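# Four arms: transfer ball to empty post, rack both bars

## Task

Take the ball sitting on one of the long bars and set it into the cup of the upright post that is currently empty. Then seat both long bars in their forked stands, so that the other ball also ends up resting on its own post. Everything must stay put on its own, with no robot holding it. Finally release all grips and move the arms away.

## Robot and tools

Setup: four identical i2rt Big YAM arms named arm1, arm2, arm3 and arm4. Each has six revolute joints, a two-finger gripper and a wrist camera (arm1_cam_wrist to arm4_cam_wrist). A fixed overhead room camera, cam_high, belongs to no arm. Each arm reaches roughly 1.0 m out from its joint-1 axis. The arms do not coordinate with each other: if one stalls, the rest keep moving.

Frame: one shared scene frame, origin on the floor, +z up. The hand point is the spot midway between the fingertips. The hand's z axis runs along the fingers, and the fingers open and close along its y axis. The base poses of the arms are never printed. Calibration puts the wrist cameras near (1.27, 0.00), (-0.04, 1.32), (-1.34, -0.04) and (0.07, -1.34) for arm1 to arm4, each at about 1.5 m height, so the arms stand around the table roughly 90 degrees apart. cam_high sits near (-0.61, -0.30, 2.26). Each camera gives 672x504 images. Wrist camera poses come from the reported joint angles, so they carry extra error; the fixed camera can be off by a few degrees and millimetres.

execute_actions: argument "actions" is a list holding exactly one action, or empty to just read the state and get images. The action is an object keyed by arm name. Under each arm is "joints", an object of absolute joint targets (not offsets): joint1_rad, joint2_rad, joint3_rad, joint4_rad, joint5_rad, joint6_rad in radians, and gripper_m in metres. Any subset of keys and arms may be given; all named motions begin together and may finish at different times. Ranges and done-tolerances: joint1_rad -2.879 to 2.879 (±0.045), base yaw, positive is counter-clockwise seen from above, 0 points the way the base faces. joint2_rad 0 to 3.141 (±0.14), shoulder; 0 puts the upper arm back and about level, increasing lifts it up then forward. joint3_rad 0 to 3.019 (±0.09), elbow; 0 is folded, increasing opens. joint4_rad -1.692 to 1.57 (±0.055), hand pitch, positive tips fingers up. joint5_rad -1.57 to 1.57 (±0.03), sideways hand swing, positive toward the arm's right. joint6_rad -2.094 to 2.094 (±0.035), hand roll, positive clockwise viewed from behind. gripper_m 0 to 0.093 (±0.003), fingertip gap; grip force tops out near 50 to 62 N per pad. With joints 1 and 6 at 0 and the hand level facing forward, the wrist camera rides on top of the hand looking at the fingertips. One action lasts at most 15 s. Joints move at different speeds, so the hand may take a wide path. Optional "cameras": a list of camera names, or "all"; omitted or null means all, [] means none. An unknown key, name or out-of-range value rejects the whole call and nothing moves. An arm or joint left out may still be driving toward its previous target.

wait: "seconds" from 0 to 10; commands nothing new and returns state and images like an empty action.

zoom_image: "camera" plus "region" [x0, y0, x1, y1] in pixels of that camera's latest full image, origin top-left, no larger than 504 by 504.

finished_scene: "scene" number (1 or 2). Irreversible; the goal must already hold, with the robots clear.

Result lines: joint_positions per arm; joint torques (whole drive output per arm joint, with offsets, scaling and noise, nonzero even in free air, so only a rough load hint); a pictures line listing camera order of images. joint_status tells how each commanded motion ended: done, "off_target" (stopped short and may still push), "contact_stop" or "time_out" (the old target is dropped and the joint holds; but after a time_out a joint may keep a target up to 0.375, 0.375, 0.113, 0.225, 0.075, 0.3 rad from its position for joints 1 to 6 and keep pushing, listed in on_its_own). on_its_own covers what the call did not command; "held at" there is a target, not a position. "joint command not followed" with a cause means a self/inter-arm clearance check withheld that arm's joint targets (its gripper still acts); those joints read "not_followed" and the targets may be retried on later actions until they pass. A stop reported in a result cancels the remaining motion calls in that reply.

Cautions: the arms keep pushing on contact and can press hard; to relieve a stuck joint, send it its reported position. Tiny target changes may not move a joint. A loaded joint sags over time. Sustained loads heat motors: a MOTOR HOT warning appears from 85 °C, and at 100 °C that arm goes limp and drops (OVER-TEMPERATURE FAULT; its keys read "limit_stop_at_motor_heat", and targets need resending). Heat builds even while you deliberate, and some carries into the next scene. Any hard squeeze between two arms fails the run; collision checking can be too slow and ignores fingers, gripper housings and wrist cameras, so keep arms apart yourself. Do not knock objects off the work area or onto the floor. Loose objects may get nudged occasionally. Avoid drops, slips, slams and hard shoves, and finish with grippers opened and arms withdrawn.

Each tool is called in YAML: its name, and indented under it one key for each argument.

## Session

execute_actions:
  actions: []

Scene clock: 0.00 s.
Joint torques (N m, as the arm reports them, + toward a larger angle): no reading
arm1.joint_positions: joint1_rad=-0.012 joint2_rad=+0.604 joint3_rad=+1.408 joint4_rad=-1.160 joint5_rad=+0.067 joint6_rad=+0.032 gripper_m=+0.095
arm1.joint_status: not commanded
arm1.hand: x=+1.2072 y=+0.0059 z=+1.4112 quat_wxyz=(+0.012, -0.820, +0.023, +0.572) (m; scene frame)
arm2.joint_positions: joint1_rad=-0.250 joint2_rad=+0.549 joint3_rad=+1.429 joint4_rad=-1.215 joint5_rad=+0.042 joint6_rad=+0.095 gripper_m=+0.095
arm2.joint_status: not commanded
arm2.hand: x=-0.0587 y=+1.2567 z=+1.4522 quat_wxyz=(-0.363, -0.673, -0.452, +0.458) (m; scene frame)
arm3.joint_positions: joint1_rad=-0.039 joint2_rad=+0.453 joint3_rad=+1.346 joint4_rad=-1.229 joint5_rad=+0.220 joint6_rad=+0.223 gripper_m=+0.094
arm3.joint_status: not commanded
arm3.hand: x=-1.2738 y=-0.0500 z=+1.3595 quat_wxyz=(-0.580, -0.181, -0.793, +0.045) (m; scene frame)
arm4.joint_positions: joint1_rad=-0.409 joint2_rad=+0.541 joint3_rad=+1.469 joint4_rad=-1.456 joint5_rad=-0.105 joint6_rad=+0.256 gripper_m=+0.095
arm4.joint_status: not commanded
arm4.hand: x=+0.0636 y=-1.2946 z=+1.3857 quat_wxyz=(-0.354, +0.384, -0.773, -0.359) (m; scene frame)
pictures: arm1_cam_wrist, arm2_cam_wrist, arm3_cam_wrist, arm4_cam_wrist, cam_high
Images, in order (width x height): arm1_cam_wrist 672x504, arm2_cam_wrist 672x504, arm3_cam_wrist 672x504, arm4_cam_wrist 672x504, cam_high 672x504.

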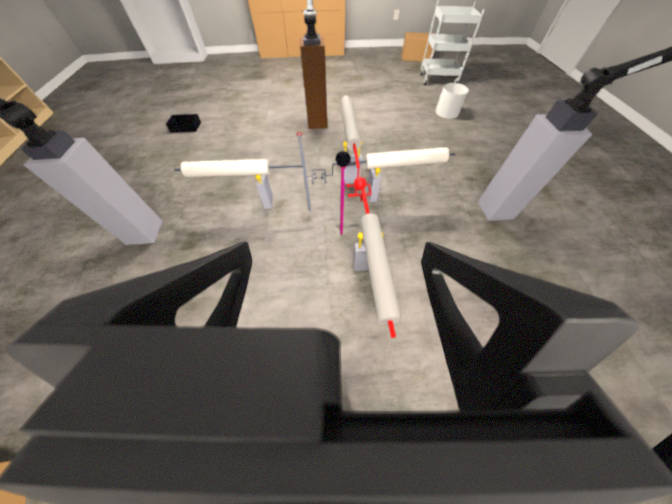

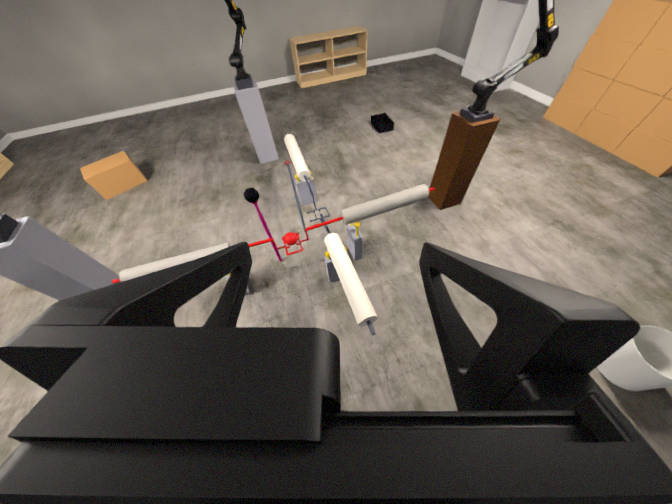

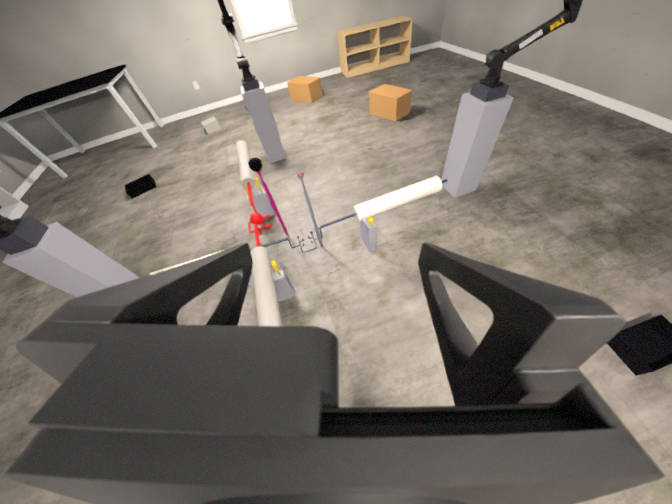

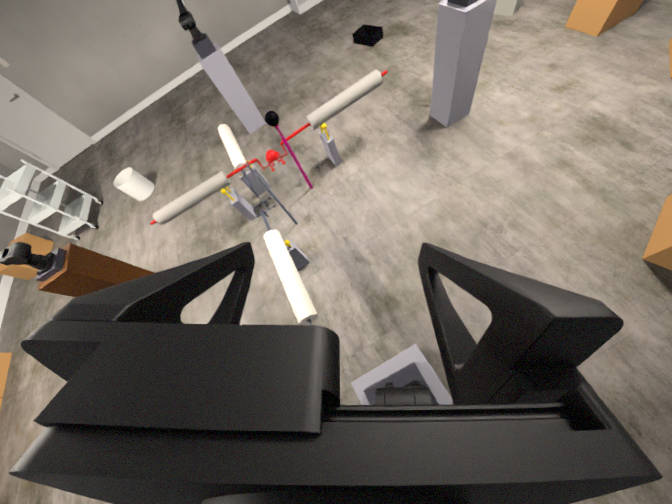

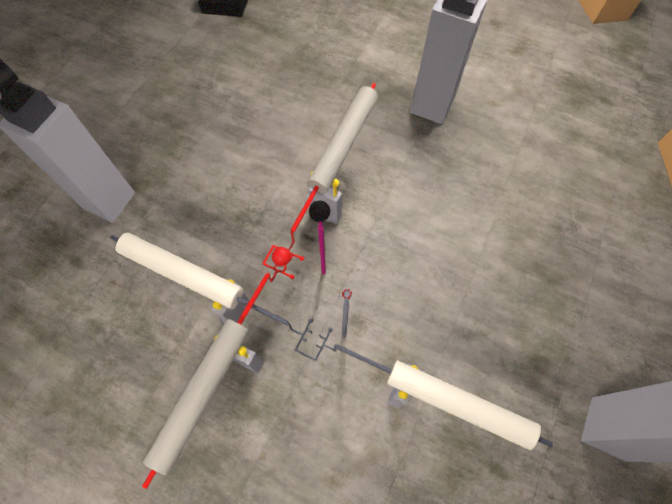

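zoom_image:
  camera: "cam_high"
  region: [180, 150, 460, 420]

zoom_image:
  camera: "arm1_cam_wrist"
  region: [240, 120, 460, 290]

zoom_image:
  camera: "arm3_cam_wrist"
  region: [210, 130, 450, 310]

zoom_image:
  camera: "arm4_cam_wrist"
  region: [190, 90, 400, 280]

zoom_image:
  camera: "arm2_cam_wrist"
  region: [220, 120, 440, 300]

Region (180, 150, 460, 420) of cam_high's 672x504 image, scaled by 1.800, with more detail than that image has; it fills the top 486 rows of this view, and the rest is white.

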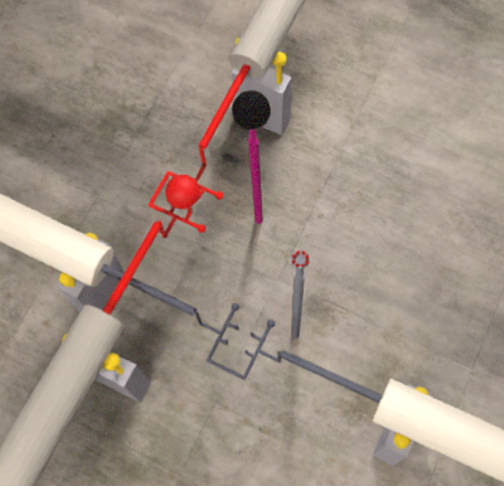

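Region (240, 120, 460, 290) of arm1_cam_wrist's 672x504 image, scaled by 2.291, with more detail than that image has; it fills the top 389 rows of this view, and the rest is white.

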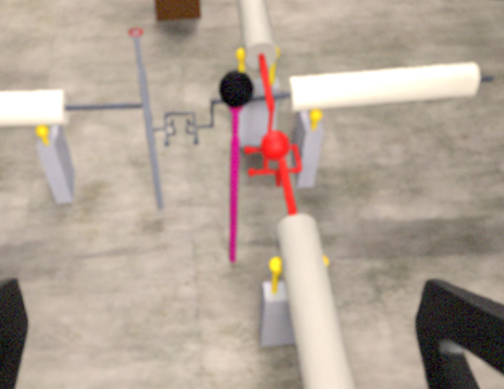

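Region (210, 130, 450, 310) of arm3_cam_wrist's 672x504 image, scaled by 2.100, with more detail than that image has; it fills the top 378 rows of this view, and the rest is white.

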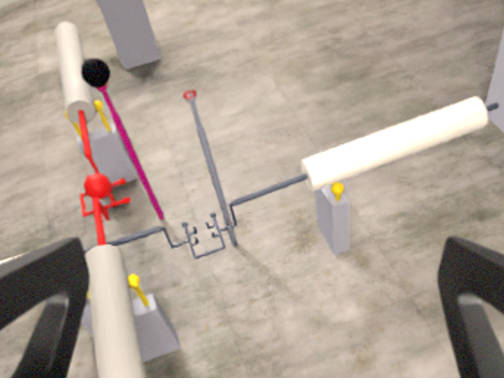

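Region (190, 90, 400, 280) of arm4_cam_wrist's 672x504 image, scaled by 2.400, with more detail than that image has; it fills the top 456 rows of this view, and the rest is white.

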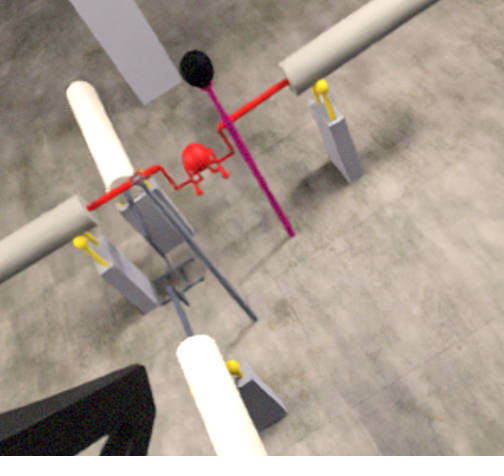

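Region (220, 120, 440, 300) of arm2_cam_wrist's 672x504 image, scaled by 2.291, with more detail than that image has; it fills the top 412 rows of this view, and the rest is white.

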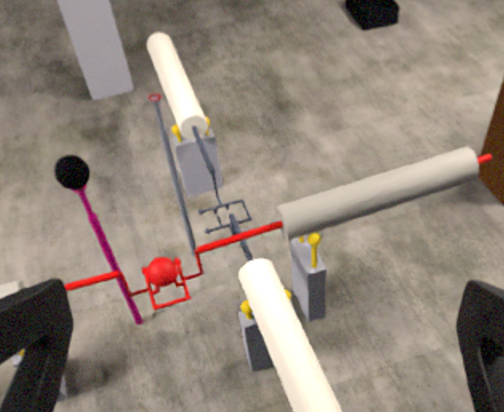

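execute_actions:
  actions:
    - {"arm1":{"joints":{"joint2_rad":1.3}},"arm2":{"joints":{"joint3_rad":0.9}},"arm3":{"joints":{"joint1_rad":0.4,"joint5_rad":0,"joint6_rad":0}},"arm4":{"joints":{"joint4_rad":-0.7,"joint5_rad":0,"joint1_rad":0}}}
  cameras: ["arm1_cam_wrist"]

Scene clock: 20.37 s.
Joint torques (N m, as the arm reports them, + toward a larger angle): arm1=[ -1.99 -12.12  11.16   1.61   0.15   0.06] | arm2=[ 0.53 -0.59  9.68  1.98  0.04  0.08] | arm3=[ 0.31  5.87  6.71  2.14 -0.1  -0.1 ] | arm4=[ 1.12  5.56  9.59  2.4  -0.01 -0.21]
arm1.joint_positions: joint1_rad=-0.012 joint2_rad=+1.316 joint3_rad=+1.407 joint4_rad=-1.160 joint5_rad=+0.067 joint6_rad=+0.032 gripper_m=+0.095
arm1.joint_status: all done
arm1.hand: x=+0.9600 y=+0.0006 z=+1.1543 quat_wxyz=(+0.026, -0.968, +0.013, +0.250) (m; scene frame)
arm2.joint_positions: joint1_rad=-0.250 joint2_rad=+0.555 joint3_rad=+0.907 joint4_rad=-1.215 joint5_rad=+0.042 joint6_rad=+0.095 gripper_m=+0.095
arm2.joint_status: all done
arm2.hand: x=-0.0718 y=+1.2107 z=+1.1859 quat_wxyz=(-0.212, -0.773, -0.527, +0.283) (m; scene frame)
arm3.joint_positions: joint1_rad=+0.395 joint2_rad=+0.453 joint3_rad=+1.346 joint4_rad=-1.229 joint5_rad=+0.002 joint6_rad=+0.013 gripper_m=+0.094
arm3.joint_status: all done
arm3.hand: x=-1.2785 y=+0.0647 z=+1.3581 quat_wxyz=(-0.569, +0.142, -0.803, -0.108) (m; scene frame)
arm4.joint_positions: joint1_rad=-0.009 joint2_rad=+0.541 joint3_rad=+1.469 joint4_rad=-0.725 joint5_rad=-0.002 joint6_rad=+0.256 gripper_m=+0.095
arm4.joint_status: all done
arm4.hand: x=+0.0160 y=-1.2587 z=+1.5596 quat_wxyz=(-0.487, +0.369, -0.506, -0.608) (m; scene frame)
pictures: arm1_cam_wrist
camera_calibration (this result's frames):
arm1_cam_wrist: T_world_to_cam=[[0.0437119, 0.99726, 0.0596872, -0.112127], [0.992325, -0.0502579, 0.112985, -1.0752], [0.115675, 0.0542902, -0.991802, 1.15898], [0, 0, 0, 1]] pos_world=[0.93778, -0.00513824, 1.27765]
Images, in order (width x height): arm1_cam_wrist 672x504.

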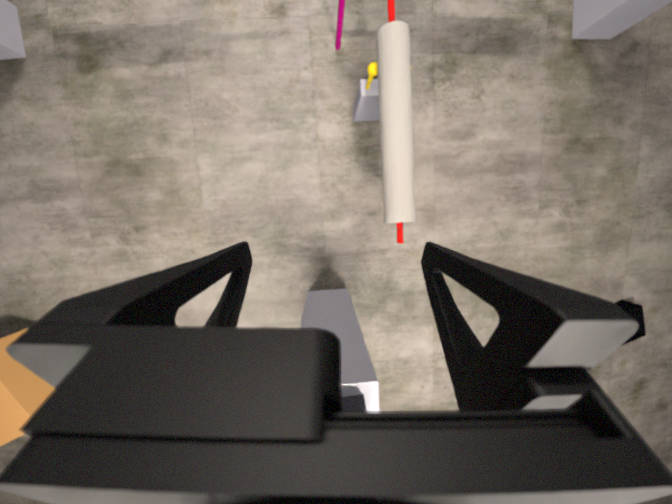

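execute_actions:
  actions:
    - {"arm1":{"joints":{"joint1_rad":-0.498,"joint2_rad":2.314,"joint3_rad":1.347,"joint4_rad":-0.604,"joint5_rad":0,"joint6_rad":-0.498}},"arm3":{"joints":{"joint1_rad":0.498,"joint2_rad":2.314,"joint3_rad":1.347,"joint4_rad":-0.604,"joint5_rad":0,"joint6_rad":0.498}}}
  cameras: ["arm1_cam_wrist","arm3_cam_wrist"]

Scene clock: 27.00 s.
Joint torques (N m, as the arm reports them, + toward a larger angle): arm1=[ -2.32 -19.4    6.06   0.75   0.02  -0.06] | arm2=[ 0.36 -0.82  9.96  2.05  0.04  0.09] | arm3=[ -0.23 -19.71   4.28   0.88  -0.05   0.11] | arm4=[ 1.12  5.58  9.59  2.39 -0.01 -0.21]
arm1.joint_positions: joint1_rad=-0.494 joint2_rad=+2.323 joint3_rad=+1.327 joint4_rad=-0.612 joint5_rad=+0.001 joint6_rad=-0.487 gripper_m=+0.095
arm1.joint_status: all done
arm1.hand: x=+0.9760 y=+0.2350 z=+0.6154 quat_wxyz=(-0.008, -1.000, -0.014, -0.016) (m; scene frame)
arm2.joint_positions: joint1_rad=-0.250 joint2_rad=+0.555 joint3_rad=+0.907 joint4_rad=-1.215 joint5_rad=+0.042 joint6_rad=+0.095 gripper_m=+0.095
arm2.joint_status: not commanded
arm2.hand: x=-0.0718 y=+1.2107 z=+1.1859 quat_wxyz=(-0.212, -0.773, -0.527, +0.283) (m; scene frame)
arm3.joint_positions: joint1_rad=+0.494 joint2_rad=+2.311 joint3_rad=+1.342 joint4_rad=-0.611 joint5_rad=+0.002 joint6_rad=+0.485 gripper_m=+0.094
arm3.joint_status: all done
arm3.hand: x=-0.9655 y=+0.2413 z=+0.5875 quat_wxyz=(+0.004, -0.011, -1.000, +0.003) (m; scene frame)
arm4.joint_positions: joint1_rad=-0.009 joint2_rad=+0.541 joint3_rad=+1.469 joint4_rad=-0.725 joint5_rad=-0.002 joint6_rad=+0.256 gripper_m=+0.095
arm4.joint_status: not commanded
arm4.hand: x=+0.0160 y=-1.2587 z=+1.5596 quat_wxyz=(-0.487, +0.369, -0.506, -0.608) (m; scene frame)
pictures: arm1_cam_wrist, arm3_cam_wrist
camera_calibration (this result's frames):
arm1_cam_wrist: T_world_to_cam=[[-0.0305442, 0.999533, 0.00103211, -0.206352], [0.794908, 0.0236651, 0.606269, -1.14663], [0.605961, 0.0193384, -0.795259, 0.018654], [0, 0, 0, 1]] pos_world=[0.893859, 0.23303, 0.710214]
arm3_cam_wrist: T_world_to_cam=[[-0.00618752, -0.999902, 0.0125494, 0.22518], [-0.808381, 0.0123888, 0.588529, -1.12397], [-0.588627, -0.00650319, -0.808379, 0.0351536], [0, 0, 0, 1]] pos_world=[-0.88651, 0.239311, 0.68708]
Images, in order (width x height): arm1_cam_wrist 672x504, arm3_cam_wrist 672x504.

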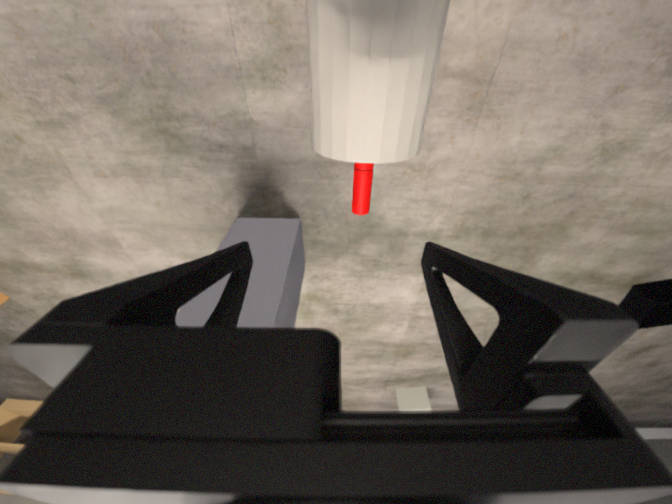

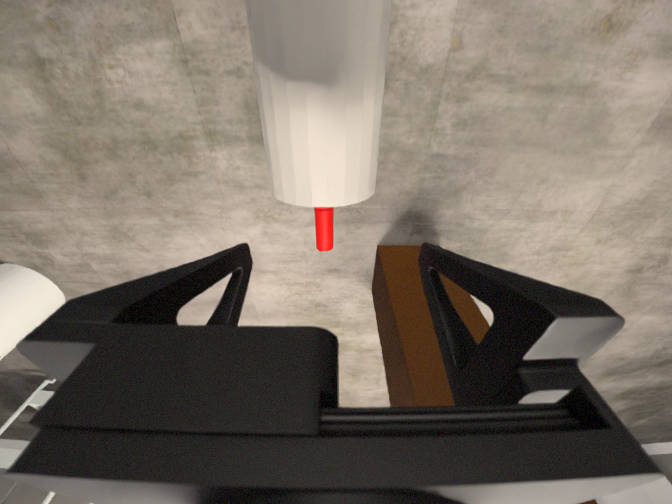

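execute_actions:
  actions:
    - {"arm1":{"joints":{"joint1_rad":-0.545,"joint6_rad":-0.54}},"arm3":{"joints":{"joint1_rad":0.54,"joint2_rad":2.271,"joint3_rad":1.245,"joint4_rad":-0.545,"joint6_rad":0.54}}}
  cameras: []

execute_actions:
  actions:
    - {"arm1":{"joints":{"joint2_rad":2.57,"joint3_rad":1.45,"joint4_rad":-0.45}},"arm3":{"joints":{"joint2_rad":2.478,"joint3_rad":1.323,"joint4_rad":-0.416}}}
  cameras: ["arm1_cam_wrist","arm3_cam_wrist"]

Scene clock: 28.77 s.
Joint torques (N m, as the arm reports them, + toward a larger angle): arm1=[ -1.9  -19.5    6.05   0.72   0.02  -0.04] | arm2=[ 0.34 -0.61  9.89  2.09  0.03  0.06] | arm3=[ -0.48 -21.91   3.36   1.12  -0.02   0.09] | arm4=[ 1.13  5.6   9.59  2.39 -0.01 -0.21]
arm1.joint_positions: joint1_rad=-0.551 joint2_rad=+2.323 joint3_rad=+1.327 joint4_rad=-0.612 joint5_rad=+0.001 joint6_rad=-0.529 gripper_m=+0.095
arm1.joint_status: all done
arm1.hand: x=+0.9902 y=+0.2617 z=+0.6154 quat_wxyz=(-0.008, -1.000, -0.006, -0.015) (m; scene frame)
arm2.joint_positions: joint1_rad=-0.250 joint2_rad=+0.555 joint3_rad=+0.907 joint4_rad=-1.215 joint5_rad=+0.042 joint6_rad=+0.095 gripper_m=+0.095
arm2.joint_status: not commanded
arm2.hand: x=-0.0718 y=+1.2107 z=+1.1859 quat_wxyz=(-0.212, -0.773, -0.527, +0.283) (m; scene frame)
arm3.joint_positions: joint1_rad=+0.543 joint2_rad=+2.299 joint3_rad=+1.243 joint4_rad=-0.554 joint5_rad=+0.001 joint6_rad=+0.527 gripper_m=+0.094
arm3.joint_status: all done
arm3.hand: x=-1.0117 y=+0.2459 z=+0.5737 quat_wxyz=(+0.017, -0.007, -1.000, +0.011) (m; scene frame)
arm4.joint_positions: joint1_rad=-0.009 joint2_rad=+0.541 joint3_rad=+1.469 joint4_rad=-0.725 joint5_rad=-0.002 joint6_rad=+0.256 gripper_m=+0.095
arm4.joint_status: not commanded
arm4.hand: x=+0.0160 y=-1.2587 z=+1.5596 quat_wxyz=(-0.487, +0.369, -0.506, -0.608) (m; scene frame)
pictures: none
No camera images: the call's "cameras" was empty. Leave "cameras" out to get every camera's image.

Scene clock: 30.10 s.
Joint torques (N m, as the arm reports them, + toward a larger angle): arm1=[ -1.67 -20.71   4.73   0.5    0.02  -0.04] | arm2=[ 0.65 -1.02  9.8   2.03  0.03  0.02] | arm3=[ -1.2  -19.97   2.96   0.78   0.     0.08] | arm4=[ 1.15  5.6   9.59  2.4  -0.01 -0.21]
arm1.joint_positions: joint1_rad=-0.551 joint2_rad=+2.586 joint3_rad=+1.434 joint4_rad=-0.454 joint5_rad=+0.001 joint6_rad=-0.530 gripper_m=+0.095
arm1.joint_status: all done
arm1.hand: x=+0.9922 y=+0.2605 z=+0.4990 quat_wxyz=(-0.008, -1.000, -0.007, -0.014) (m; scene frame)
arm2.joint_positions: joint1_rad=-0.250 joint2_rad=+0.555 joint3_rad=+0.907 joint4_rad=-1.215 joint5_rad=+0.042 joint6_rad=+0.095 gripper_m=+0.095
arm2.joint_status: not commanded
arm2.hand: x=-0.0718 y=+1.2107 z=+1.1859 quat_wxyz=(-0.212, -0.773, -0.527, +0.283) (m; scene frame)
arm3.joint_positions: joint1_rad=+0.543 joint2_rad=+2.481 joint3_rad=+1.317 joint4_rad=-0.420 joint5_rad=+0.001 joint6_rad=+0.528 gripper_m=+0.094
arm3.joint_status: all done
arm3.hand: x=-1.0052 y=+0.2496 z=+0.4964 quat_wxyz=(+0.006, -0.008, -1.000, +0.004) (m; scene frame)
arm4.joint_positions: joint1_rad=-0.009 joint2_rad=+0.541 joint3_rad=+1.469 joint4_rad=-0.725 joint5_rad=-0.002 joint6_rad=+0.256 gripper_m=+0.095
arm4.joint_status: not commanded
arm4.hand: x=+0.0160 y=-1.2587 z=+1.5596 quat_wxyz=(-0.487, +0.369, -0.506, -0.608) (m; scene frame)
pictures: arm1_cam_wrist, arm3_cam_wrist
camera_calibration (this result's frames):
arm1_cam_wrist: T_world_to_cam=[[-0.0160251, 0.999871, 0.000738861, -0.245608], [0.796815, 0.0123243, 0.604098, -1.08736], [0.604011, 0.0102695, -0.79691, -0.0791151], [0, 0, 0, 1]] pos_world=[0.910274, 0.25979, 0.594005]
arm3_cam_wrist: T_world_to_cam=[[0.000343419, -0.999894, 0.01458, 0.23993], [-0.806319, 0.00834693, 0.591423, -1.10087], [-0.591481, -0.0119592, -0.80623, -0.0643293], [0, 0, 0, 1]] pos_world=[-0.92578, 0.248324, 0.595714]
Images, in order (width x height): arm1_cam_wrist 672x504, arm3_cam_wrist 672x504.

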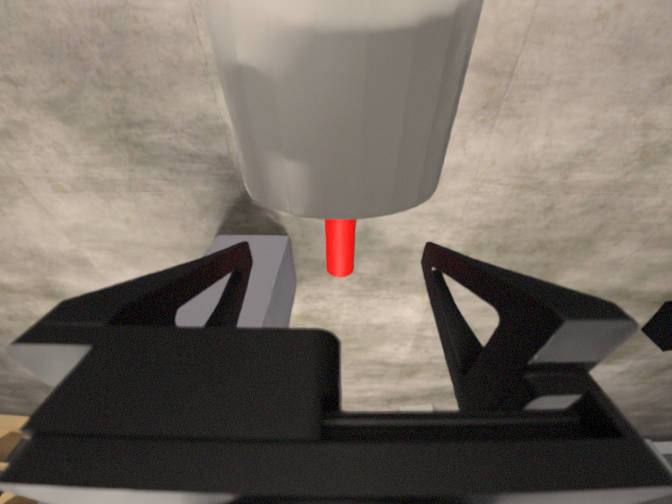

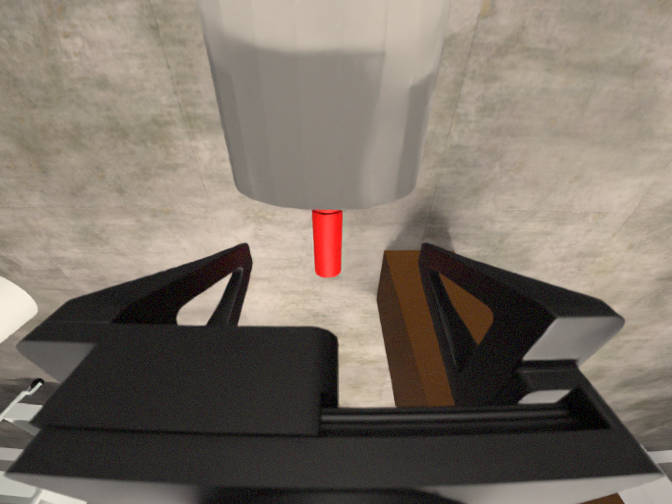

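execute_actions:
  actions:
    - {"arm1":{"joints":{"joint2_rad":2.625,"joint3_rad":1.47,"joint4_rad":-0.42}},"arm3":{"joints":{"joint2_rad":2.51,"joint3_rad":1.325,"joint4_rad":-0.39}}}
  cameras: ["arm1_cam_wrist","arm3_cam_wrist"]

Scene clock: 31.20 s.
Joint torques (N m, as the arm reports them, + toward a larger angle): arm1=[ -1.68 -18.03   4.92   0.73   0.01  -0.04] | arm2=[ 1.13 -1.42  9.78  2.19  0.02  0.08] | arm3=[ -0.28 -17.29   3.07   1.21  -0.04   0.1 ] | arm4=[ 1.11  5.59  9.59  2.4  -0.01 -0.21]
arm1.joint_positions: joint1_rad=-0.551 joint2_rad=+2.606 joint3_rad=+1.450 joint4_rad=-0.428 joint5_rad=+0.001 joint6_rad=-0.530 gripper_m=+0.095
arm1.joint_status: all done
arm1.hand: x=+0.9860 y=+0.2640 z=+0.4909 quat_wxyz=(-0.002, -1.000, -0.007, -0.005) (m; scene frame)
arm2.joint_positions: joint1_rad=-0.250 joint2_rad=+0.555 joint3_rad=+0.907 joint4_rad=-1.215 joint5_rad=+0.042 joint6_rad=+0.095 gripper_m=+0.095
arm2.joint_status: not commanded
arm2.hand: x=-0.0718 y=+1.2107 z=+1.1859 quat_wxyz=(-0.212, -0.773, -0.527, +0.283) (m; scene frame)
arm3.joint_positions: joint1_rad=+0.543 joint2_rad=+2.482 joint3_rad=+1.317 joint4_rad=-0.400 joint5_rad=+0.001 joint6_rad=+0.528 gripper_m=+0.094
arm3.joint_status: all done
arm3.hand: x=-1.0011 y=+0.2519 z=+0.4962 quat_wxyz=(-0.003, -0.008, -1.000, -0.001) (m; scene frame)
arm4.joint_positions: joint1_rad=-0.009 joint2_rad=+0.541 joint3_rad=+1.469 joint4_rad=-0.725 joint5_rad=-0.002 joint6_rad=+0.256 gripper_m=+0.095
arm4.joint_status: not commanded
arm4.hand: x=+0.0160 y=-1.2587 z=+1.5596 quat_wxyz=(-0.487, +0.369, -0.506, -0.608) (m; scene frame)
pictures: arm1_cam_wrist, arm3_cam_wrist
camera_calibration (this result's frames):
arm1_cam_wrist: T_world_to_cam=[[-0.0158921, 0.9998, 0.0121608, -0.254908], [0.808487, 0.00569318, 0.588487, -1.0797], [0.5883, 0.0191842, -0.808415, -0.0631081], [0, 0, 0, 1]] pos_world=[0.905999, 0.262215, 0.587472]
arm3_cam_wrist: T_world_to_cam=[[0.000182638, -0.999986, 0.00522742, 0.246703], [-0.816037, 0.00287241, 0.577992, -1.0992], [-0.577999, -0.00437133, -0.816026, -0.0456441], [0, 0, 0, 1]] pos_world=[-0.923413, 0.249657, 0.596791]
Images, in order (width x height): arm1_cam_wrist 672x504, arm3_cam_wrist 672x504.

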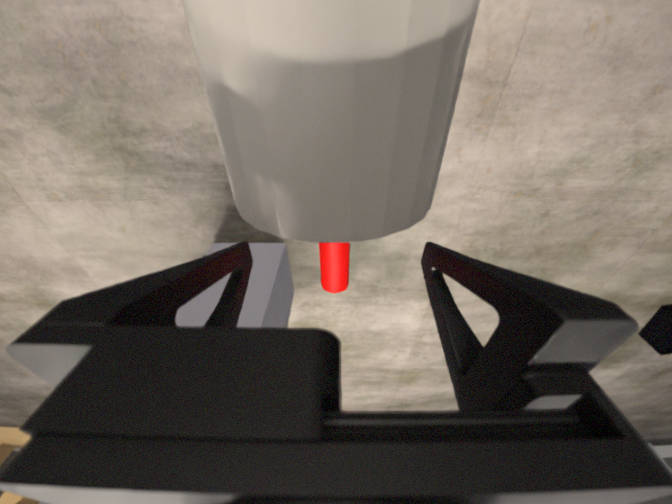

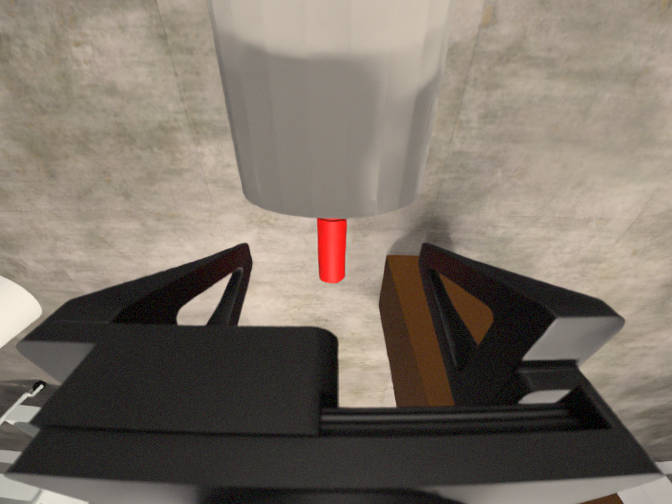

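execute_actions:
  actions:
    - {"arm1":{"joints":{"joint2_rad":2.655,"joint3_rad":1.47,"joint4_rad":-0.40}},"arm3":{"joints":{"joint2_rad":2.56,"joint3_rad":1.33,"joint4_rad":-0.37}}}
  cameras: []

execute_actions:
  actions:
    - {"arm1":{"joints":{"gripper_m":0.0}},"arm3":{"joints":{"gripper_m":0.0}}}
  cameras: ["arm1_cam_wrist","arm3_cam_wrist"]

Scene clock: 32.27 s.
Joint torques (N m, as the arm reports them, + toward a larger angle): arm1=[ -1.7  -18.12   4.44   0.7    0.02  -0.04] | arm2=[ 1.21 -1.46  9.86  2.09 -0.01  0.13] | arm3=[ -0.88 -18.03   3.14   1.08   0.01   0.12] | arm4=[ 1.12  5.59  9.58  2.39 -0.01 -0.21]
arm1.joint_positions: joint1_rad=-0.551 joint2_rad=+2.642 joint3_rad=+1.452 joint4_rad=-0.409 joint5_rad=+0.001 joint6_rad=-0.530 gripper_m=+0.095
arm1.joint_status: all done
arm1.hand: x=+0.9954 y=+0.2587 z=+0.4731 quat_wxyz=(-0.006, -1.000, -0.007, -0.011) (m; scene frame)
arm2.joint_positions: joint1_rad=-0.250 joint2_rad=+0.555 joint3_rad=+0.907 joint4_rad=-1.215 joint5_rad=+0.042 joint6_rad=+0.095 gripper_m=+0.095
arm2.joint_status: not commanded
arm2.hand: x=-0.0718 y=+1.2107 z=+1.1859 quat_wxyz=(-0.212, -0.773, -0.527, +0.283) (m; scene frame)
arm3.joint_positions: joint1_rad=+0.543 joint2_rad=+2.547 joint3_rad=+1.317 joint4_rad=-0.378 joint5_rad=+0.001 joint6_rad=+0.528 gripper_m=+0.094
arm3.joint_status: all done
arm3.hand: x=-1.0211 y=+0.2406 z=+0.4645 quat_wxyz=(+0.016, -0.008, -1.000, +0.010) (m; scene frame)
arm4.joint_positions: joint1_rad=-0.009 joint2_rad=+0.541 joint3_rad=+1.469 joint4_rad=-0.725 joint5_rad=-0.002 joint6_rad=+0.256 gripper_m=+0.095
arm4.joint_status: not commanded
arm4.hand: x=+0.0160 y=-1.2587 z=+1.5596 quat_wxyz=(-0.487, +0.369, -0.506, -0.608) (m; scene frame)
pictures: none
No camera images: the call's "cameras" was empty. Leave "cameras" out to get every camera's image.

Scene clock: 33.10 s.
Joint torques (N m, as the arm reports them, + toward a larger angle): arm1=[ -1.48 -18.06   4.41   0.74  -0.16  -0.03] | arm2=[ 0.31 -1.1   9.85  2.02  0.03  0.04] | arm3=[ -1.95 -18.61   2.53   0.87   0.52  -0.02] | arm4=[ 1.12  5.61  9.59  2.4  -0.01 -0.21]
arm1.joint_positions: joint1_rad=-0.554 joint2_rad=+2.637 joint3_rad=+1.455 joint4_rad=-0.409 joint5_rad=+0.006 joint6_rad=-0.531 gripper_m=+0.001
arm1.joint_status: all done
arm1.hand: x=+0.9935 y=+0.2623 z=+0.4757 quat_wxyz=(-0.002, -1.000, -0.006, -0.009) (m; scene frame)
arm2.joint_positions: joint1_rad=-0.250 joint2_rad=+0.555 joint3_rad=+0.907 joint4_rad=-1.215 joint5_rad=+0.042 joint6_rad=+0.095 gripper_m=+0.095
arm2.joint_status: not commanded
arm2.hand: x=-0.0718 y=+1.2107 z=+1.1859 quat_wxyz=(-0.212, -0.773, -0.527, +0.283) (m; scene frame)
arm3.joint_positions: joint1_rad=+0.559 joint2_rad=+2.546 joint3_rad=+1.325 joint4_rad=-0.370 joint5_rad=-0.013 joint6_rad=+0.532 gripper_m=+0.017
arm3.joint_status: gripper_m off_target (ended at +0.017, target +0.000)
arm3.hand: x=-1.0201 y=+0.2527 z=+0.4657 quat_wxyz=(+0.013, -0.002, -1.000, +0.000) (m; scene frame)
arm4.joint_positions: joint1_rad=-0.009 joint2_rad=+0.541 joint3_rad=+1.469 joint4_rad=-0.725 joint5_rad=-0.002 joint6_rad=+0.256 gripper_m=+0.095
arm4.joint_status: not commanded
arm4.hand: x=+0.0160 y=-1.2587 z=+1.5596 quat_wxyz=(-0.487, +0.369, -0.506, -0.608) (m; scene frame)
pictures: arm1_cam_wrist, arm3_cam_wrist
camera_calibration (this result's frames):
arm1_cam_wrist: T_world_to_cam=[[-0.0141635, 0.999827, 0.0120189, -0.254542], [0.803035, 0.00421228, 0.595916, -1.07452], [0.595763, 0.0180919, -0.802957, -0.0894505], [0, 0, 0, 1]] pos_world=[0.912568, 0.260642, 0.571561]
arm3_cam_wrist: T_world_to_cam=[[0.0112923, -0.999918, 0.00611784, 0.25859], [-0.7982, -0.00532875, 0.602369, -1.08818], [-0.602287, -0.0116854, -0.798194, -0.112689], [0, 0, 0, 1]] pos_world=[-0.939378, 0.251453, 0.563957]
Images, in order (width x height): arm1_cam_wrist 672x504, arm3_cam_wrist 672x504.

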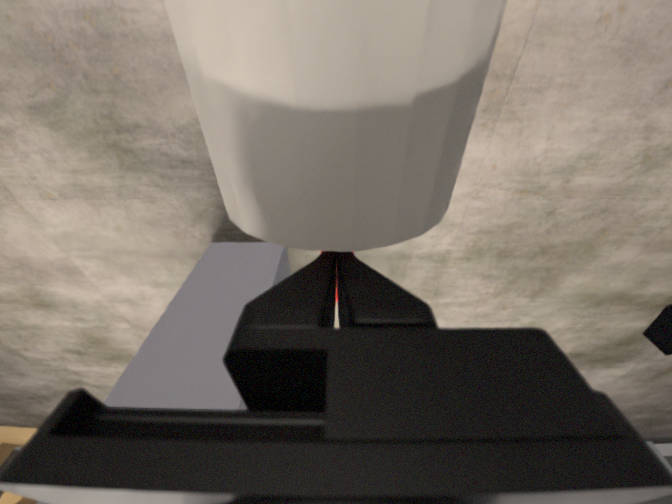

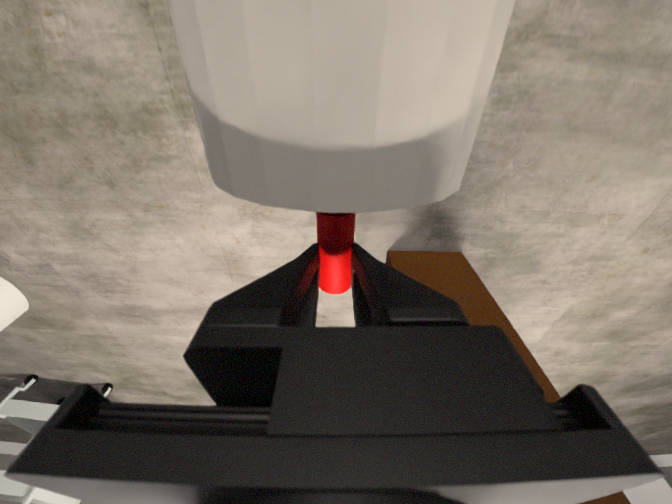

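execute_actions:
  actions:
    - {"arm1":{"joints":{"gripper_m":0.09}},"arm3":{"joints":{"gripper_m":0.09}}}
  cameras: []

execute_actions:
  actions:
    - {"arm1":{"joints":{"joint2_rad":2.735,"joint3_rad":1.545,"joint4_rad":-0.37}},"arm3":{"joints":{"joint2_rad":2.585,"joint3_rad":1.38,"joint4_rad":-0.36}}}
  cameras: ["arm1_cam_wrist","arm3_cam_wrist"]

Scene clock: 34.27 s.
Joint torques (N m, as the arm reports them, + toward a larger angle): arm1=[ -2.14 -17.94   4.36   0.77   0.24  -0.04] | arm2=[ 0.91 -0.67  9.83  2.2   0.05  0.12] | arm3=[ -0.81 -18.37   2.56   0.78   0.14   0.04] | arm4=[ 1.17  5.59  9.58  2.4  -0.01 -0.21]
arm1.joint_positions: joint1_rad=-0.542 joint2_rad=+2.638 joint3_rad=+1.455 joint4_rad=-0.409 joint5_rad=-0.004 joint6_rad=-0.531 gripper_m=+0.090
arm1.joint_status: all done
arm1.hand: x=+0.9899 y=+0.2554 z=+0.4755 quat_wxyz=(-0.007, -1.000, -0.012, -0.007) (m; scene frame)
arm2.joint_positions: joint1_rad=-0.250 joint2_rad=+0.555 joint3_rad=+0.907 joint4_rad=-1.215 joint5_rad=+0.042 joint6_rad=+0.095 gripper_m=+0.095
arm2.joint_status: not commanded
arm2.hand: x=-0.0718 y=+1.2107 z=+1.1859 quat_wxyz=(-0.212, -0.773, -0.527, +0.283) (m; scene frame)
arm3.joint_positions: joint1_rad=+0.546 joint2_rad=+2.546 joint3_rad=+1.325 joint4_rad=-0.370 joint5_rad=-0.002 joint6_rad=+0.532 gripper_m=+0.090
arm3.joint_status: all done
arm3.hand: x=-1.0162 y=+0.2458 z=+0.4657 quat_wxyz=(+0.010, -0.008, -1.000, +0.005) (m; scene frame)
arm4.joint_positions: joint1_rad=-0.009 joint2_rad=+0.541 joint3_rad=+1.469 joint4_rad=-0.725 joint5_rad=-0.002 joint6_rad=+0.256 gripper_m=+0.095
arm4.joint_status: not commanded
arm4.hand: x=+0.0160 y=-1.2587 z=+1.5596 quat_wxyz=(-0.487, +0.369, -0.506, -0.608) (m; scene frame)
pictures: none
No camera images: the call's "cameras" was empty. Leave "cameras" out to get every camera's image.

Scene clock: 35.07 s.
Joint torques (N m, as the arm reports them, + toward a larger angle): arm1=[ -2.14 -18.16   4.95   0.84   0.04  -0.01] | arm2=[ 1.1  -0.93  9.9   1.84 -0.02  0.08] | arm3=[ -0.44 -17.72   3.92   1.09   0.15   0.07] | arm4=[ 1.12  5.57  9.58  2.4  -0.01 -0.21]
arm1.joint_positions: joint1_rad=-0.546 joint2_rad=+2.717 joint3_rad=+1.520 joint4_rad=-0.381 joint5_rad=+0.000 joint6_rad=-0.533 gripper_m=+0.090
arm1.joint_status: all done
arm1.hand: x=+0.9853 y=+0.2612 z=+0.4440 quat_wxyz=(-0.001, -1.000, -0.011, -0.002) (m; scene frame)
arm2.joint_positions: joint1_rad=-0.250 joint2_rad=+0.555 joint3_rad=+0.907 joint4_rad=-1.215 joint5_rad=+0.042 joint6_rad=+0.095 gripper_m=+0.095
arm2.joint_status: not commanded
arm2.hand: x=-0.0718 y=+1.2107 z=+1.1859 quat_wxyz=(-0.212, -0.773, -0.527, +0.283) (m; scene frame)
arm3.joint_positions: joint1_rad=+0.546 joint2_rad=+2.560 joint3_rad=+1.357 joint4_rad=-0.369 joint5_rad=-0.002 joint6_rad=+0.532 gripper_m=+0.090
arm3.joint_status: all done
arm3.hand: x=-1.0043 y=+0.2525 z=+0.4634 quat_wxyz=(+0.001, -0.008, -1.000, +0.000) (m; scene frame)
arm4.joint_positions: joint1_rad=-0.009 joint2_rad=+0.541 joint3_rad=+1.469 joint4_rad=-0.725 joint5_rad=-0.002 joint6_rad=+0.256 gripper_m=+0.095
arm4.joint_status: not commanded
arm4.hand: x=+0.0160 y=-1.2587 z=+1.5596 quat_wxyz=(-0.487, +0.369, -0.506, -0.608) (m; scene frame)
pictures: arm1_cam_wrist, arm3_cam_wrist
camera_calibration (this result's frames):
arm1_cam_wrist: T_world_to_cam=[[-0.0238319, 0.999618, 0.0140175, -0.244505], [0.811176, 0.0111401, 0.584696, -1.05389], [0.584317, 0.0253051, -0.811131, -0.0970387], [0, 0, 0, 1]] pos_world=[0.905761, 0.258607, 0.540919]
arm3_cam_wrist: T_world_to_cam=[[-0.000916366, -0.999984, 0.0056119, 0.246264], [-0.811574, 0.00402243, 0.584235, -1.08158], [-0.584248, -0.0040191, -0.811565, -0.0826219], [0, 0, 0, 1]] pos_world=[-0.92583, 0.250278, 0.563463]
Images, in order (width x height): arm1_cam_wrist 672x504, arm3_cam_wrist 672x504.

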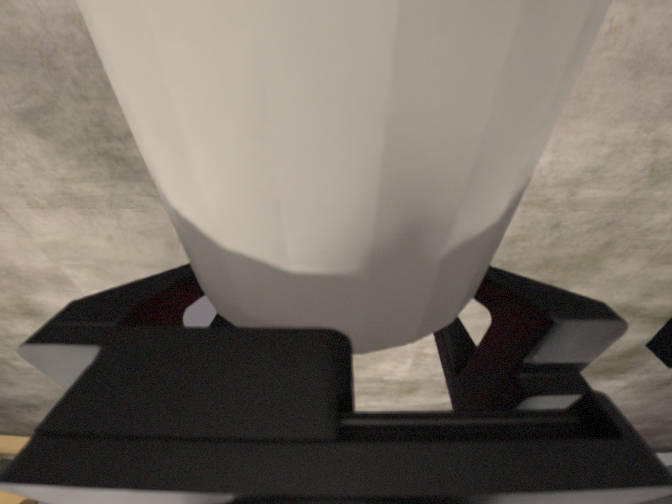

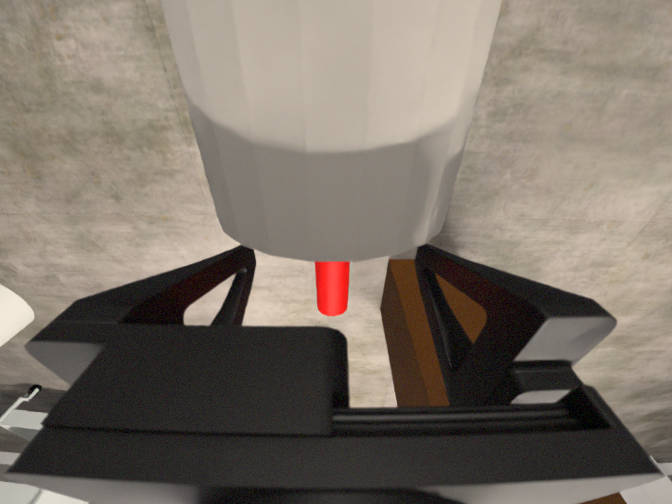

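execute_actions:
  actions:
    - {"arm1":{"joints":{"gripper_m":0.0}},"arm3":{"joints":{"gripper_m":0.0}}}
  cameras: ["arm1_cam_wrist","arm3_cam_wrist"]

Scene clock: 35.87 s.
Joint torques (N m, as the arm reports them, + toward a larger angle): arm1=[ -1.58 -18.31   5.05   1.14  -0.05   0.04] | arm2=[ 1.19 -0.63  9.83  2.03  0.    0.1 ] | arm3=[ -0.36 -16.57   3.91   1.02   0.28   0.05] | arm4=[ 1.12  5.58  9.59  2.4  -0.01 -0.21]
arm1.joint_positions: joint1_rad=-0.553 joint2_rad=+2.720 joint3_rad=+1.518 joint4_rad=-0.389 joint5_rad=+0.003 joint6_rad=-0.539 gripper_m=+0.019
arm1.joint_status: gripper_m off_target (ended at +0.019, target +0.000)
arm1.hand: x=+0.9911 y=+0.2626 z=+0.4426 quat_wxyz=(-0.003, -1.000, -0.010, -0.008) (m; scene frame)
arm2.joint_positions: joint1_rad=-0.250 joint2_rad=+0.555 joint3_rad=+0.907 joint4_rad=-1.215 joint5_rad=+0.042 joint6_rad=+0.095 gripper_m=+0.095
arm2.joint_status: not commanded
arm2.hand: x=-0.0718 y=+1.2107 z=+1.1859 quat_wxyz=(-0.212, -0.773, -0.527, +0.283) (m; scene frame)
arm3.joint_positions: joint1_rad=+0.547 joint2_rad=+2.560 joint3_rad=+1.357 joint4_rad=-0.368 joint5_rad=-0.008 joint6_rad=+0.532 gripper_m=+0.016
arm3.joint_status: gripper_m off_target (ended at +0.016, target +0.000)
arm3.hand: x=-1.0044 y=+0.2541 z=+0.4636 quat_wxyz=(+0.002, -0.008, -1.000, -0.003) (m; scene frame)
arm4.joint_positions: joint1_rad=-0.009 joint2_rad=+0.541 joint3_rad=+1.469 joint4_rad=-0.725 joint5_rad=-0.002 joint6_rad=+0.256 gripper_m=+0.095
arm4.joint_status: not commanded
arm4.hand: x=+0.0160 y=-1.2587 z=+1.5596 quat_wxyz=(-0.487, +0.369, -0.506, -0.608) (m; scene frame)
pictures: arm1_cam_wrist, arm3_cam_wrist
camera_calibration (this result's frames):
arm1_cam_wrist: T_world_to_cam=[[-0.022859, 0.999694, 0.00945495, -0.244666], [0.804085, 0.0127647, 0.594378, -1.05547], [0.594075, 0.0211895, -0.80413, -0.113285], [0, 0, 0, 1]] pos_world=[0.91039, 0.260464, 0.538563]
arm3_cam_wrist: T_world_to_cam=[[-0.000155593, -1, -0.000117457, 0.251202], [-0.8107, 0.0000573724, 0.585462, -1.08043], [-0.585462, 0.000186316, -0.8107, -0.0852835], [0, 0, 0, 1]] pos_world=[-0.925794, 0.25128, 0.56344]
Images, in order (width x height): arm1_cam_wrist 672x504, arm3_cam_wrist 672x504.

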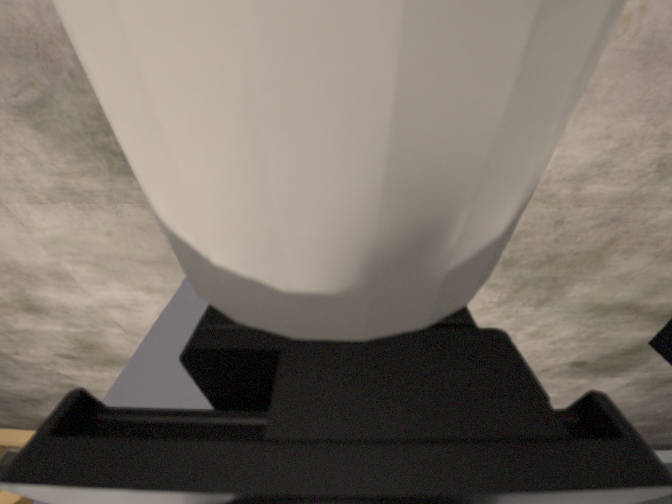

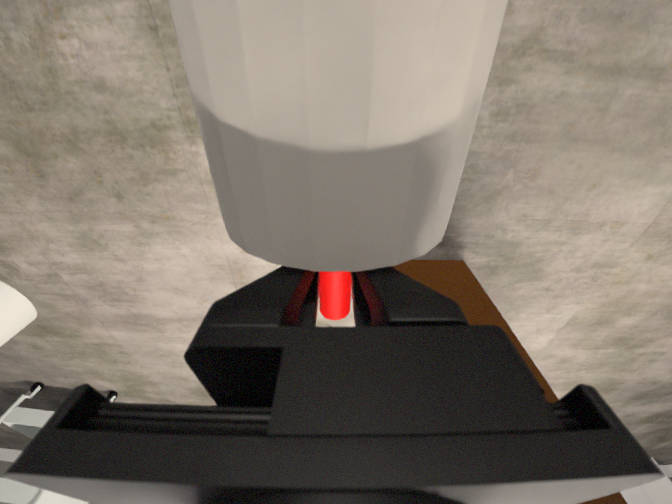

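execute_actions:
  actions:
    - {"arm1":{"joints":{"joint2_rad":2.502,"joint3_rad":1.384,"joint4_rad":-0.453}},"arm3":{"joints":{"joint2_rad":2.341,"joint3_rad":1.255,"joint4_rad":-0.485}}}
  cameras: ["cam_high","arm1_cam_wrist","arm3_cam_wrist"]

Scene clock: 37.50 s.
Joint torques (N m, as the arm reports them, + toward a larger angle): arm1=[ -2.48 -21.34   3.65   0.15   0.23  -0.07] | arm2=[ 0.58 -0.71  9.98  2.09  0.01  0.06] | arm3=[  0.3  -22.41   2.73   0.21  -0.11   0.08] | arm4=[ 1.13  5.58  9.59  2.4  -0.01 -0.21]
arm1.joint_positions: joint1_rad=-0.538 joint2_rad=+2.529 joint3_rad=+1.383 joint4_rad=-0.446 joint5_rad=-0.004 joint6_rad=-0.526 gripper_m=+0.019
arm1.joint_status: all done
arm1.hand: x=+0.9913 y=+0.2524 z=+0.5197 quat_wxyz=(-0.006, -1.000, -0.011, -0.007) (m; scene frame)
arm2.joint_positions: joint1_rad=-0.250 joint2_rad=+0.555 joint3_rad=+0.907 joint4_rad=-1.215 joint5_rad=+0.042 joint6_rad=+0.095 gripper_m=+0.095
arm2.joint_status: not commanded
arm2.hand: x=-0.0718 y=+1.2107 z=+1.1859 quat_wxyz=(-0.212, -0.773, -0.527, +0.283) (m; scene frame)
arm3.joint_positions: joint1_rad=+0.533 joint2_rad=+2.376 joint3_rad=+1.259 joint4_rad=-0.471 joint5_rad=+0.003 joint6_rad=+0.531 gripper_m=+0.016
arm3.joint_status: all done
arm3.hand: x=-1.0071 y=+0.2422 z=+0.5387 quat_wxyz=(+0.007, -0.014, -1.000, +0.006) (m; scene frame)
arm4.joint_positions: joint1_rad=-0.009 joint2_rad=+0.541 joint3_rad=+1.469 joint4_rad=-0.725 joint5_rad=-0.002 joint6_rad=+0.256 gripper_m=+0.095
arm4.joint_status: not commanded
arm4.hand: x=+0.0160 y=-1.2587 z=+1.5596 quat_wxyz=(-0.487, +0.369, -0.506, -0.608) (m; scene frame)
pictures: arm1_cam_wrist, arm3_cam_wrist, cam_high
camera_calibration (this result's frames):
arm1_cam_wrist: T_world_to_cam=[[-0.0250084, 0.999682, 0.00337789, -0.229951], [0.805569, 0.0181513, 0.592224, -1.10305], [0.591974, 0.0175317, -0.805766, -0.04726], [0, 0, 0, 1]] pos_world=[0.910808, 0.250729, 0.615949]
arm3_cam_wrist: T_world_to_cam=[[-0.0125557, -0.999756, 0.0181557, 0.21695], [-0.804723, 0.0208804, 0.593283, -1.12981], [-0.593518, -0.00716124, -0.804789, -0.0354211], [0, 0, 0, 1]] pos_world=[-0.927482, 0.240234, 0.637851]
Images, in order (width x height): arm1_cam_wrist 672x504, arm3_cam_wrist 672x504, cam_high 672x504.

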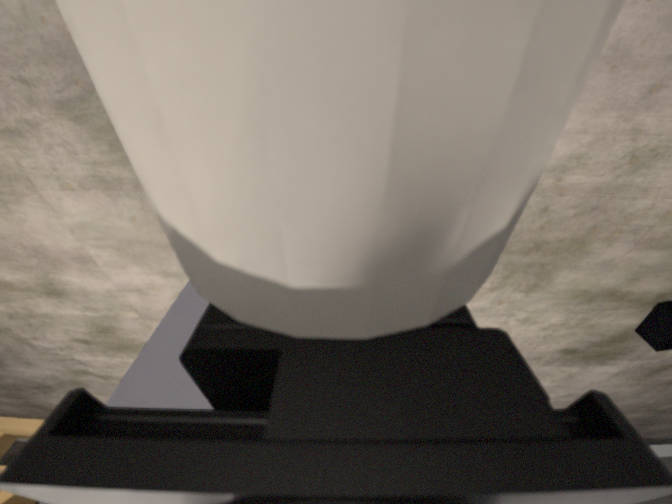

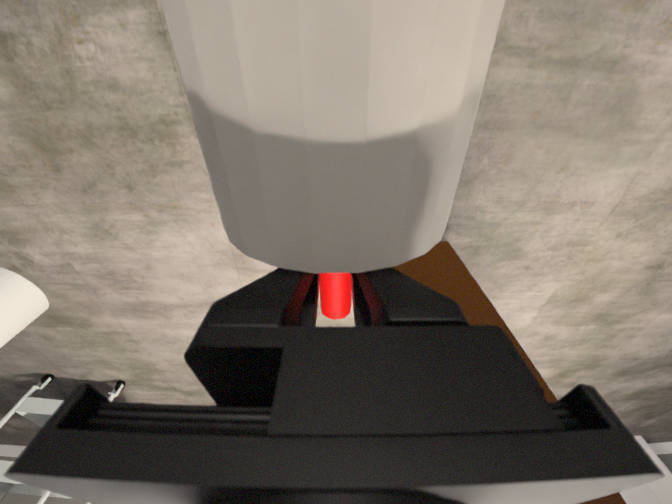

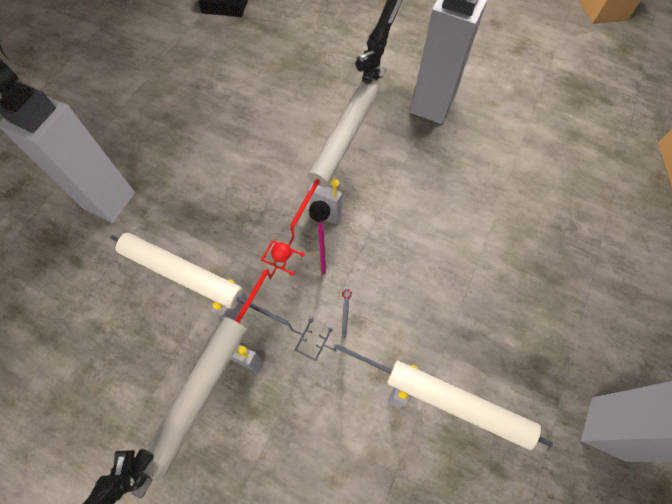

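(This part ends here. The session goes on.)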